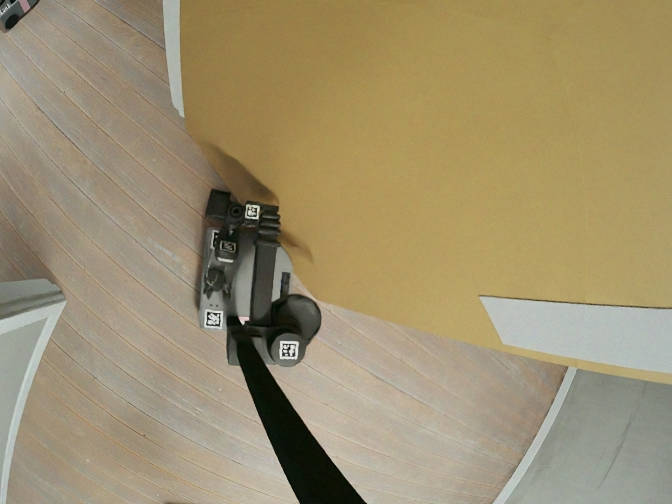

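Scene clock: 227.23 s.
r1.base_odometry: x=+1.619 y=-4.970 heading=+3.048 (m, m, rad; r1's odometry frame)
r1.turned_by_wheels: +0.449 (rad since the last result)
r1.turned_by_imu: +0.439 (rad since the last result)
r1.base_tilt: forward=+0.2 right=+0.1 (deg)
r1.lidar_m: 0.64 1.43 1.15 2.85 2.69 0.34 0.27 0.27 0.29 0.45 1.97 0.67
r1.head_depth_mm: 304 377 519 1440 1320 - 1119 / 299 361 485 736 1316 1232 1113 / 293 344 456 673 1083 - 1095 / - 329 429 617 914 - 1093 / - 315 406 570 880 - 1080 / - 307 385 529 834 - 1076 / - 302 366 493 761 1133 1065
r1.base_status: done
r1.joint_positions: lift_m=+0.270 arm_m=+0.035 wrist_yaw_rad=+3.055 wrist_pitch_rad=-0.488 wrist_roll_rad=+0.016 gripper_m=+0.037 head_pan_rad=-3.094 head_tilt_rad=-1.139
r1.joint_status: not commanded
r1.on_its_own: left_wheel is at rest, and its effort (-22) is outside its rest range (-18 to +18)
r1.motor_effort: left_wheel=-22(28) right_wheel=+0(6) lift_m=+26(26) arm_m=+3(3) wrist_yaw_rad=+0(0) wrist_pitch_rad=+6(6) wrist_roll_rad=-1(0) gripper_m=+0(0) head_pan_rad=-3(4) head_tilt_rad=-5(5) (%)
r1.hand_pose: x=-0.0026 y=+0.0345 z=+0.2677 quat_wxyz=(+0.202, +0.698, +0.140, +0.673) (m; r1's base frame)
r1.wrist_depth_mm: - - - - - - - / - - - - - - - / 796 775 789 780 769 781 779 / 638 640 630 624 630 647 638 / 538 573 - - 547 530 540 / 400 - - - - 462 458 / - - - - 407 403 401
r2.base_odometry: x=-0.574 y=+1.232 heading=+0.795 (m, m, rad; r2's odometry frame)
r2.turned_by_wheels: +0.000 (rad since the last result)
r2.turned_by_imu: +0.000 (rad since the last result)
r2.base_tilt: forward=+1.1 right=+1.3 (deg)
r2.lidar_m: 1.08 1.08 1.02 1.04 1.09 1.02 1.04 1.35 2.12 2.17 2.85 1.25
r2.head_depth_mm: 1322 1396 1253 1569 343 327 1153 / 1457 1553 1624 1528 1449 324 1149 / 1645 1810 1924 1626 1442 1253 1147 / 2578 2358 1937 1659 1437 1279 1147 / 2738 2330 1946 1643 1438 1277 1145 / 2890 2347 1931 1615 1439 1277 1141 / 2680 2199 1354 1528 1435 1273 1143
r2.base_status: not commanded
r2.joint_positions: lift_m=+0.850 arm_m=+0.020 wrist_yaw_rad=+1.898 wrist_pitch_rad=-0.029 wrist_roll_rad=+0.018 gripper_m=+0.089 head_pan_rad=+0.293 head_tilt_rad=-0.889
r2.joint_status: all done
r2.motor_effort: left_wheel=-1(1) right_wheel=+2(2) lift_m=+16(16) arm_m=-3(4) wrist_yaw_rad=+2(1) wrist_pitch_rad=+15(15) wrist_roll_rad=+0(0) gripper_m=-21(21) head_pan_rad=+5(35) head_tilt_rad=-5(5) (%)
r2.hand_pose: x=+0.2205 y=-0.0831 z=+0.9577 quat_wxyz=(+0.417, +0.586, -0.407, +0.564) (m; r2's base frame)
r2.wrist_depth_mm: 797 891 - - - 943 - / 805 943 - - - 958 - / 826 946 - 150 159 - - / 838 957 175 131 147 - - / 867 961 162 160 160 142 - / 870 - 163 140 140 142 - / 866 - 153 148 146 - -
r3.base_odometry: x=+2.729 y=+2.260 heading=-1.306 (m, m, rad; r3's odometry frame)
r3.turned_by_wheels: +0.000 (rad since the last result)
r3.turned_by_imu: +0.000 (rad since the last result)
r3.base_tilt: forward=+1.7 right=-0.8 (deg)
r3.lidar_m: 1.29 1.32 1.65 1.52 1.21 0.31 0.27 0.27 0.33 0.60 1.07 0.99
r3.head_depth_mm: 1114 1283 1506 1649 1425 1257 1124 / 1143 1317 1553 1637 1438 1262 1115 / 1172 1354 1599 1649 1422 1260 1130 / 1209 1405 1657 1653 1441 1268 1128 / 1248 1447 1743 1641 1425 1272 1123 / 1268 1488 1812 1657 1438 1265 1132 / 1302 1549 1824 1667 1442 1272 1132
r3.base_status: not commanded
r3.joint_positions: lift_m=+0.250 arm_m=+0.032 wrist_yaw_rad=+3.080 wrist_pitch_rad=-0.346 wrist_roll_rad=+0.014 gripper_m=+0.037 head_pan_rad=+0.293 head_tilt_rad=-0.902
r3.joint_status: not commanded
r3.motor_effort: left_wheel=-9(9) right_wheel=-3(4) lift_m=+26(26) arm_m=-2(2) wrist_yaw_rad=-1(1) wrist_pitch_rad=+6(6) wrist_roll_rad=+0(0) gripper_m=+0(0) head_pan_rad=+3(5) head_tilt_rad=+2(2) (%)
r3.hand_pose: x=-0.0069 y=+0.0552 z=+0.2792 quat_wxyz=(+0.144, +0.705, +0.099, +0.688) (m; r3's base frame)
r3.wrist_depth_mm: - - - - - - - / - - - - - - - / 989 - - 963 944 910 913 / 769 748 741 733 716 704 703 / 605 601 584 597 600 570 562 / 503 541 - - - 481 474 / - - - - 416 413 408
pictures: none
No camera images: the call's "cameras" was empty. Leave "cameras" out to get every camera's image.

Scene clock: 231.27 s.
r1.base_odometry: x=+1.917 y=-4.998 heading=+3.047 (m, m, rad; r1's odometry frame)
r1.turned_by_wheels: +0.000 (rad since the last result)
r1.turned_by_imu: +0.039 (rad since the last result)
r1.base_tilt: forward=+0.2 right=+0.1 (deg)
r1.lidar_m: 0.93 1.41 1.29 2.64 2.53 2.59 0.28 0.25 0.25 0.30 0.56 1.00
r1.head_depth_mm: 2049 1795 1586 1440 1316 - 1120 / 2013 1775 1600 1429 1307 1233 1113 / 342 1667 1562 1415 1329 - 1096 / 311 385 511 768 1262 - 1079 / 295 346 446 620 937 - 1076 / - 316 395 525 773 - 1073 / - 299 354 455 636 916 1070
r1.base_status: translate_m off_target (by the wheels' count: -0.2997 of -0.3000)
r1.joint_positions: lift_m=+0.270 arm_m=+0.035 wrist_yaw_rad=+3.055 wrist_pitch_rad=-0.489 wrist_roll_rad=+0.016 gripper_m=+0.037 head_pan_rad=-3.095 head_tilt_rad=-1.140
r1.joint_status: not commanded
r1.on_its_own: left_wheel is at rest, and its effort (-46) is outside its rest range (-18 to +18)
r1.motor_effort: left_wheel=-46(52) right_wheel=-17(20) lift_m=+26(26) arm_m=+2(3) wrist_yaw_rad=+0(2) wrist_pitch_rad=+6(6) wrist_roll_rad=-1(0) gripper_m=+0(1) head_pan_rad=-3(4) head_tilt_rad=-5(5) (%)
r1.hand_pose: x=-0.0027 y=+0.0343 z=+0.2675 quat_wxyz=(+0.202, +0.698, +0.140, +0.673) (m; r1's base frame)
r1.wrist_depth_mm: - - - - - - - / - - - - - - 990 / 779 801 793 784 781 774 777 / 636 633 636 636 634 623 631 / 539 569 - - 547 529 533 / 471 - - - - 459 458 / - - - - 403 405 400
r2.base_odometry: x=-0.574 y=+1.232 heading=+0.795 (m, m, rad; r2's odometry frame)
r2.turned_by_wheels: +0.000 (rad since the last result)
r2.turned_by_imu: +0.000 (rad since the last result)
r2.base_tilt: forward=+1.0 right=+1.3 (deg)
r2.lidar_m: 1.28 1.07 1.02 1.04 1.09 1.02 1.04 1.34 2.12 2.17 2.84 1.25
r2.head_depth_mm: 1448 1586 1745 1609 343 327 1150 / 1528 1718 1899 1650 1444 323 1149 / 1654 1873 1963 1656 1439 1264 1146 / 2567 2353 1936 1653 1439 1278 1147 / 2741 2330 1930 1657 1442 1274 1142 / 2874 2333 1942 1611 1439 1275 1146 / 2659 2195 1354 1524 1435 1267 1147
r2.base_status: not commanded
r2.joint_positions: lift_m=+0.850 arm_m=+0.020 wrist_yaw_rad=+1.898 wrist_pitch_rad=-0.029 wrist_roll_rad=+0.018 gripper_m=+0.089 head_pan_rad=+0.293 head_tilt_rad=-0.889
r2.joint_status: not commanded
r2.motor_effort: left_wheel=-1(1) right_wheel=+2(2) lift_m=+16(16) arm_m=-3(3) wrist_yaw_rad=+2(2) wrist_pitch_rad=+15(15) wrist_roll_rad=+0(0) gripper_m=-21(21) head_pan_rad=+5(4) head_tilt_rad=-5(5) (%)
r2.hand_pose: x=+0.2205 y=-0.0831 z=+0.9577 quat_wxyz=(+0.417, +0.586, -0.407, +0.564) (m; r2's base frame)
r2.wrist_depth_mm: 783 924 - - - - - / 799 932 - - - - - / 831 967 - 150 160 - - / 843 973 174 131 147 - - / 862 960 162 160 161 142 - / 877 - 163 141 140 142 - / 843 - 153 147 147 - -
r3.base_odometry: x=+2.729 y=+2.260 heading=-1.306 (m, m, rad; r3's odometry frame)
r3.turned_by_wheels: +0.000 (rad since the last result)
r3.turned_by_imu: +0.001 (rad since the last result)
r3.base_tilt: forward=+1.8 right=-0.8 (deg)
r3.lidar_m: 1.29 1.32 1.66 1.51 1.21 0.31 0.27 0.27 0.33 0.60 1.07 0.99
r3.head_depth_mm: 1113 1277 1489 1638 1435 1259 1127 / 1147 1322 1536 1655 1430 1258 1128 / 1172 1361 1598 1657 1419 1261 1128 / 1208 1405 1690 1664 1438 1263 1134 / 1243 1441 1730 1655 1441 1259 1130 / 1275 1497 1814 1660 1438 1270 1134 / 1318 1541 1843 1673 1441 1267 1133
r3.base_status: not commanded
r3.joint_positions: lift_m=+0.250 arm_m=+0.032 wrist_yaw_rad=+3.080 wrist_pitch_rad=-0.346 wrist_roll_rad=+0.014 gripper_m=+0.037 head_pan_rad=+0.293 head_tilt_rad=-0.902
r3.joint_status: not commanded
r3.motor_effort: left_wheel=-9(9) right_wheel=-4(4) lift_m=+26(25) arm_m=-2(2) wrist_yaw_rad=-1(1) wrist_pitch_rad=+5(5) wrist_roll_rad=+0(0) gripper_m=+0(0) head_pan_rad=+4(4) head_tilt_rad=+1(2) (%)
r3.hand_pose: x=-0.0069 y=+0.0552 z=+0.2792 quat_wxyz=(+0.144, +0.705, +0.099, +0.688) (m; r3's base frame)
r3.wrist_depth_mm: - - - - - - - / - - - - - - - / 963 - - 971 935 920 905 / 762 745 736 721 715 704 693 / 603 605 587 601 588 567 563 / 500 529 - - - 479 473 / - - - - 415 411 410
pictures: r1_nav_camera (sideways: a quarter turn counterclockwise sets it upright), r2_nav_camera (sideways: a quarter turn counterclockwise sets it upright)
camera_calibration (this result's frames):
r1_nav_camera: T_world_to_cam=[[-0.919503, -0.081839, 0.38447, -0.454025], [-0.0974913, 0.995007, -0.0213624, 0.0832806], [-0.380802, -0.0571253, -0.92289, 1.16121], [0, 0, 0, 1]] pos_world=[0.0328311, -0.0536876, 1.248]
r2_nav_camera: T_world_to_cam=[[0.740114, 0.229424, 0.632136, -0.78286], [0.275181, -0.961024, 0.0266037, 0.0129494], [0.613601, 0.154262, -0.774401, 0.965176], [0, 0, 0, 1]] pos_world=[-0.0163903, 0.0431622, 1.24196]
Images, in order (width x height): r1_nav_camera 672x504, r2_nav_camera 672x504.

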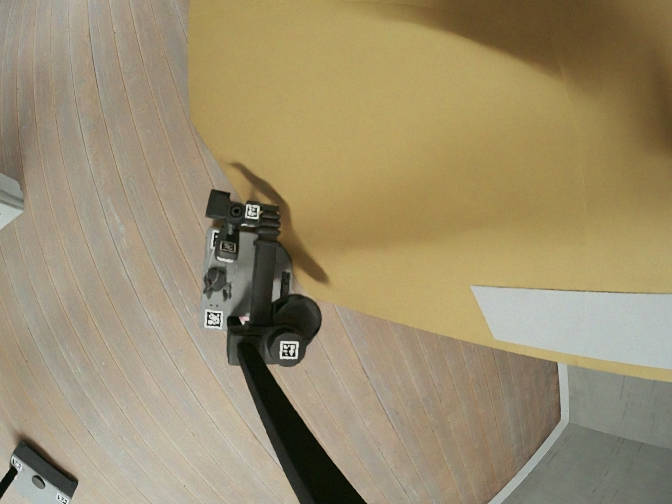

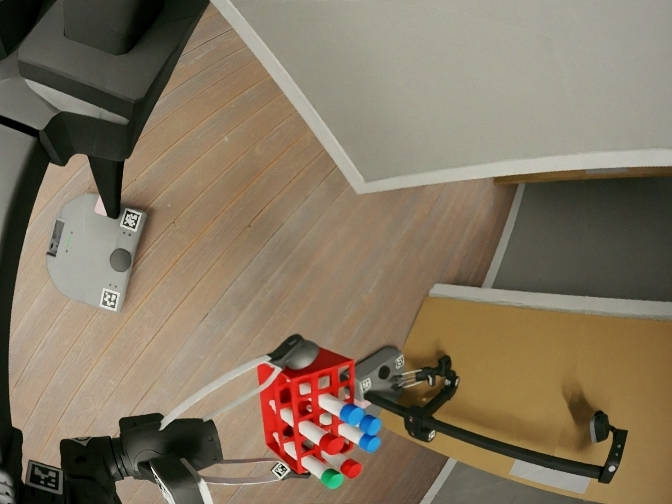

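>>> {"name": "execute_actions", "arguments": {"actions": [{"r1":{"base":{"translate_m":0.01},"joints":{"head_pan_rad":0.2,"head_tilt_rad":-1.0,"arm_m":0}},"r2":{"base":{"translate_m":0.9},"joints":{"head_pan_rad":0,"head_tilt_rad":-1.1}}}], "cameras": ["r1_nav_camera"]}}

>>> {"name": "execute_actions", "arguments": {"actions": [{"r2":{"base":{"rotate_rad":0.9}}}], "cameras": ["r1_nav_camera","r2_nav_camera"]}}

Scene clock: 248.47 s.
r1.base_odometry: x=+1.907 y=-4.997 heading=+3.047 (m, m, rad; r1's odometry frame)
r1.turned_by_wheels: +0.000 (rad since the last result)
r1.turned_by_imu: +0.003 (rad since the last result)
r1.base_tilt: forward=+0.2 right=+0.1 (deg)
r1.lidar_m: 0.92 0.42 2.36 2.65 2.54 2.60 0.28 0.25 0.26 0.31 0.58 0.99
r1.head_depth_mm: 870 950 1143 1572 1388 1241 1120 / 1026 1130 1234 1465 1365 1233 1113 / 1255 1397 1577 1531 1369 1226 1106 / 1605 1831 1755 428 1353 1218 1100 / 2106 2078 1717 313 348 1212 1108 / 475 608 758 341 322 1162 1095 / 479 2022 1699 1508 316 1172 1080
r1.base_status: done
r1.joint_positions: lift_m=+0.270 arm_m=+0.000 wrist_yaw_rad=+3.055 wrist_pitch_rad=-0.489 wrist_roll_rad=+0.016 gripper_m=+0.037 head_pan_rad=+0.193 head_tilt_rad=-1.001
r1.joint_status: all done
r1.motor_effort: left_wheel=-8(39) right_wheel=+0(14) lift_m=+27(26) arm_m=-2(2) wrist_yaw_rad=-1(0) wrist_pitch_rad=+6(6) wrist_roll_rad=+0(1) gripper_m=+0(0) head_pan_rad=+4(51) head_tilt_rad=+1(17) (%)
r1.hand_pose: x=-0.0027 y=+0.0689 z=+0.2675 quat_wxyz=(+0.202, +0.698, +0.140, +0.673) (m; r1's base frame)
r1.wrist_depth_mm: - - - - - - - / - - - - - - - / 796 773 - 774 798 712 460 / 632 639 626 626 633 436 391 / 536 542 - 553 541 486 412 / 475 - - - - 458 443 / - - - - 403 403 399
r2.base_odometry: x=+0.056 y=+1.875 heading=+0.795 (m, m, rad; r2's odometry frame)
r2.turned_by_wheels: +0.000 (rad since the last result)
r2.turned_by_imu: +0.004 (rad since the last result)
r2.base_tilt: forward=+1.1 right=+1.2 (deg)
r2.lidar_m: 0.70 0.84 2.15 0.64 0.83 1.83 1.87 2.66 2.53 2.59 0.45 0.42
r2.head_depth_mm: 662 781 352 342 1128 1199 1115 / 683 811 324 332 1124 1188 1119 / 704 837 977 332 1172 1205 1142 / 725 869 1072 383 1299 1208 1142 / 752 906 1142 1399 1306 1204 1142 / 777 943 1206 1421 1311 1201 1125 / 805 1034 1530 1425 1301 1197 1110
r2.base_status: done
r2.joint_positions: lift_m=+0.850 arm_m=+0.020 wrist_yaw_rad=+1.898 wrist_pitch_rad=-0.029 wrist_roll_rad=+0.018 gripper_m=+0.089 head_pan_rad=+0.007 head_tilt_rad=-1.086
r2.joint_status: all done
r2.motor_effort: left_wheel=-1(4) right_wheel=+2(5) lift_m=+16(16) arm_m=-4(3) wrist_yaw_rad=+1(1) wrist_pitch_rad=+15(15) wrist_roll_rad=+0(0) gripper_m=-21(21) head_pan_rad=-5(35) head_tilt_rad=-6(21) (%)
r2.hand_pose: x=+0.2205 y=-0.0831 z=+0.9577 quat_wxyz=(+0.417, +0.586, -0.407, +0.564) (m; r2's base frame)
r2.wrist_depth_mm: - - - 711 573 490 425 / - - - 687 582 488 436 / - - - 151 160 501 438 / - - 174 132 137 506 449 / - - 162 160 160 142 456 / - - 163 140 140 142 465 / - - 153 147 146 547 499
r3.base_odometry: x=+2.729 y=+2.260 heading=-1.306 (m, m, rad; r3's odometry frame)
r3.turned_by_wheels: +0.000 (rad since the last result)
r3.turned_by_imu: +0.002 (rad since the last result)
r3.base_tilt: forward=+1.7 right=-0.7 (deg)
r3.lidar_m: 1.29 1.32 1.66 1.52 1.21 0.31 0.27 0.27 0.32 0.60 1.06 0.99
r3.head_depth_mm: 1115 1280 1499 1651 1426 1262 1122 / 1147 1319 1555 1655 1436 1261 1120 / 1171 1358 1633 1647 1440 1260 1132 / 1207 1396 1684 1652 1427 1265 1125 / 1239 1447 1740 1670 1441 1258 1123 / 1264 1491 1806 1671 1433 1259 1131 / 1316 1552 1822 1666 1439 1270 1130
r3.base_status: not commanded
r3.joint_positions: lift_m=+0.250 arm_m=+0.032 wrist_yaw_rad=+3.080 wrist_pitch_rad=-0.346 wrist_roll_rad=+0.014 gripper_m=+0.037 head_pan_rad=+0.293 head_tilt_rad=-0.902
r3.joint_status: not commanded
r3.motor_effort: left_wheel=-9(9) right_wheel=-3(4) lift_m=+26(26) arm_m=-2(2) wrist_yaw_rad=-1(0) wrist_pitch_rad=+6(6) wrist_roll_rad=+0(0) gripper_m=+0(0) head_pan_rad=+4(4) head_tilt_rad=+1(0) (%)
r3.hand_pose: x=-0.0069 y=+0.0552 z=+0.2792 quat_wxyz=(+0.144, +0.705, +0.099, +0.688) (m; r3's base frame)
r3.wrist_depth_mm: - - - - - - - / - - - - - - - / 975 - - 968 942 930 902 / 769 747 731 726 723 717 695 / 602 592 575 592 594 572 568 / 502 533 - - - 478 476 / - - - - 413 411 411
pictures: r1_nav_camera (sideways: a quarter turn counterclockwise sets it upright)
camera_calibration (this result's frames):
r1_nav_camera: T_world_to_cam=[[0.836879, 0.203159, 0.508292, -0.626022], [0.24395, -0.969685, -0.0140799, 0.07172], [0.490023, 0.135781, -0.86107, 1.07557], [0, 0, 0, 1]] pos_world=[-0.0206459, 0.0506855, 1.24535]
Images, in order (width x height): r1_nav_camera 672x504.

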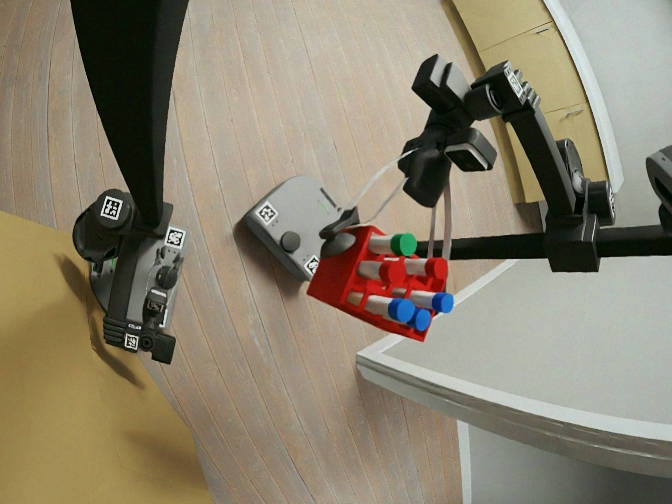

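Scene clock: 250.83 s.
r1.base_odometry: x=+1.907 y=-4.997 heading=+3.047 (m, m, rad; r1's odometry frame)
r1.turned_by_wheels: +0.000 (rad since the last result)
r1.turned_by_imu: +0.001 (rad since the last result)
r1.base_tilt: forward=+0.1 right=+0.1 (deg)
r1.lidar_m: 0.92 0.42 2.36 2.65 2.53 2.59 0.28 0.25 0.25 0.31 0.58 0.99
r1.head_depth_mm: 872 945 1133 1569 1380 1241 1123 / 1026 1033 404 1484 1378 1229 1116 / 1252 495 444 1523 1366 1231 1105 / 1604 1680 1688 1514 1358 1215 1105 / 2204 2057 436 1494 1329 1191 1107 / 2461 2053 344 1435 1147 1096 1095 / 2190 2009 694 381 1158 1075 1080
r1.base_status: not commanded
r1.joint_positions: lift_m=+0.270 arm_m=+0.000 wrist_yaw_rad=+3.055 wrist_pitch_rad=-0.489 wrist_roll_rad=+0.016 gripper_m=+0.037 head_pan_rad=+0.193 head_tilt_rad=-1.001
r1.joint_status: not commanded
r1.motor_effort: left_wheel=-9(9) right_wheel=-1(0) lift_m=+27(27) arm_m=-2(3) wrist_yaw_rad=-1(0) wrist_pitch_rad=+7(6) wrist_roll_rad=-1(1) gripper_m=+0(0) head_pan_rad=+4(4) head_tilt_rad=+1(1) (%)
r1.hand_pose: x=-0.0027 y=+0.0689 z=+0.2675 quat_wxyz=(+0.202, +0.698, +0.140, +0.673) (m; r1's base frame)
r1.wrist_depth_mm: - - - - - - - / - - - - - - 996 / 796 786 - 778 770 457 459 / 638 644 636 625 617 408 371 / 536 544 - 562 532 408 323 / 473 - - - - 429 350 / - - - - 402 397 389
r2.base_odometry: x=+0.056 y=+1.875 heading=+1.695 (m, m, rad; r2's odometry frame)
r2.turned_by_wheels: +0.900 (rad since the last result)
r2.turned_by_imu: +0.910 (rad since the last result)
r2.base_tilt: forward=+1.1 right=+1.3 (deg)
r2.lidar_m: 2.15 0.64 0.74 1.40 1.84 2.19 2.53 2.54 2.57 0.42 0.70 0.78
r2.head_depth_mm: 2046 1796 353 342 1322 1212 1108 / 2038 1793 320 331 1301 1212 1124 / 2017 1784 1591 332 1266 1205 1146 / 2024 1786 1594 383 1291 1204 1145 / 2008 1770 1587 1431 1303 1210 1142 / 2002 1768 1580 1442 1313 1200 1125 / 1996 1751 1582 1277 1286 1200 1108
r2.base_status: done
r2.joint_positions: lift_m=+0.850 arm_m=+0.020 wrist_yaw_rad=+1.898 wrist_pitch_rad=-0.029 wrist_roll_rad=+0.018 gripper_m=+0.089 head_pan_rad=+0.007 head_tilt_rad=-1.087
r2.joint_status: not commanded
r2.motor_effort: left_wheel=-1(4) right_wheel=+2(6) lift_m=+16(16) arm_m=-3(3) wrist_yaw_rad=+1(1) wrist_pitch_rad=+15(15) wrist_roll_rad=+0(0) gripper_m=-21(21) head_pan_rad=-5(5) head_tilt_rad=-6(6) (%)
r2.hand_pose: x=+0.2205 y=-0.0831 z=+0.9577 quat_wxyz=(+0.417, +0.586, -0.407, +0.564) (m; r2's base frame)
r2.wrist_depth_mm: 600 581 - - - - - / 626 599 - - - - - / 659 625 699 150 160 - - / 680 655 174 131 138 - - / 704 674 163 161 160 142 - / 743 709 162 141 140 142 - / 781 741 153 147 147 - -
r3.base_odometry: x=+2.729 y=+2.260 heading=-1.306 (m, m, rad; r3's odometry frame)
r3.turned_by_wheels: +0.000 (rad since the last result)
r3.turned_by_imu: +0.000 (rad since the last result)
r3.base_tilt: forward=+1.7 right=-0.7 (deg)
r3.lidar_m: 1.29 1.32 1.66 1.52 1.21 0.31 0.27 0.27 0.32 0.60 1.07 0.99
r3.head_depth_mm: 1113 1291 1511 1648 1421 1251 1120 / 1141 1321 1564 1641 1425 1263 1122 / 1174 1354 1620 1653 1432 1262 1127 / 1208 1404 1665 1659 1426 1263 1129 / 1236 1448 1745 1655 1429 1267 1124 / 1268 1510 1803 1655 1435 1265 1136 / 1321 1552 1823 1669 1433 1270 1133
r3.base_status: not commanded
r3.joint_positions: lift_m=+0.250 arm_m=+0.032 wrist_yaw_rad=+3.080 wrist_pitch_rad=-0.346 wrist_roll_rad=+0.014 gripper_m=+0.037 head_pan_rad=+0.293 head_tilt_rad=-0.902
r3.joint_status: not commanded
r3.motor_effort: left_wheel=-9(8) right_wheel=-3(4) lift_m=+25(25) arm_m=-2(2) wrist_yaw_rad=+0(1) wrist_pitch_rad=+6(6) wrist_roll_rad=+0(0) gripper_m=+0(0) head_pan_rad=+4(5) head_tilt_rad=+1(1) (%)
r3.hand_pose: x=-0.0069 y=+0.0552 z=+0.2792 quat_wxyz=(+0.144, +0.705, +0.099, +0.688) (m; r3's base frame)
r3.wrist_depth_mm: - - - - - - - / - - - - - - - / 991 - - 966 952 934 933 / 761 745 732 727 712 699 698 / 603 596 579 599 603 574 569 / 505 528 - - - 484 475 / - - - - 415 412 407
pictures: r1_nav_camera (sideways: a quarter turn counterclockwise sets it upright), r2_nav_camera (sideways: a quarter turn counterclockwise sets it upright)
camera_calibration (this result's frames):
r1_nav_camera: T_world_to_cam=[[0.836878, 0.20316, 0.508292, -0.626022], [0.243952, -0.969685, -0.0140799, 0.07172], [0.490023, 0.135782, -0.86107, 1.07557], [0, 0, 0, 1]] pos_world=[-0.0206459, 0.0506855, 1.24535]
r2_nav_camera: T_world_to_cam=[[0.883779, 0.012256, 0.467744, -0.569575], [-0.00138974, -0.999584, 0.0288174, 0.0117617], [0.467902, -0.0261183, -0.883394, 1.10775], [0, 0, 0, 1]] pos_world=[-0.0149229, 0.04767, 1.24465]
Images, in order (width x height): r1_nav_camera 672x504, r2_nav_camera 672x504.

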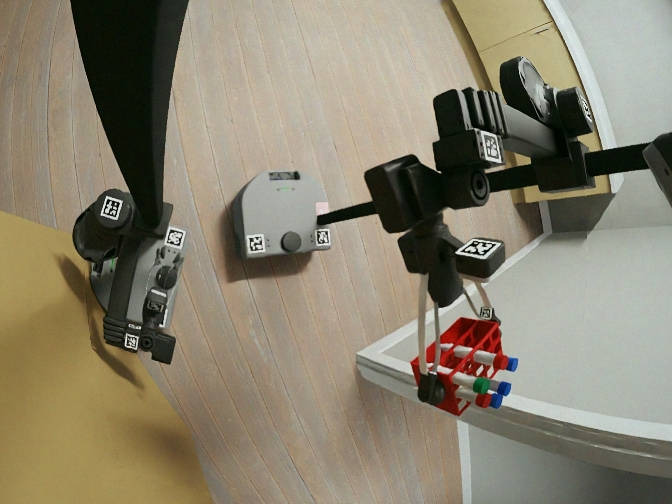

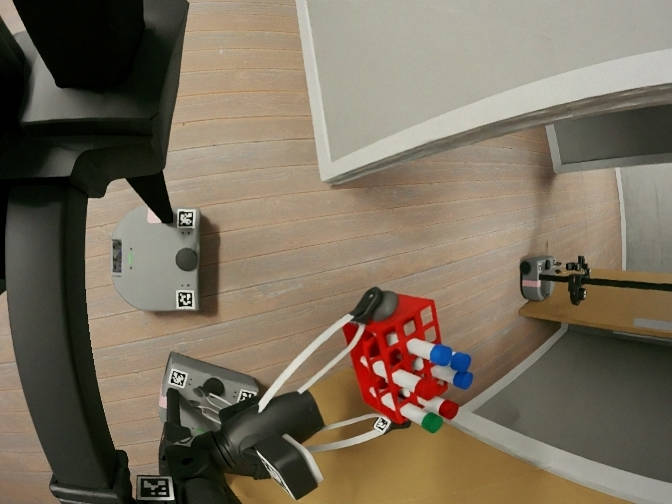

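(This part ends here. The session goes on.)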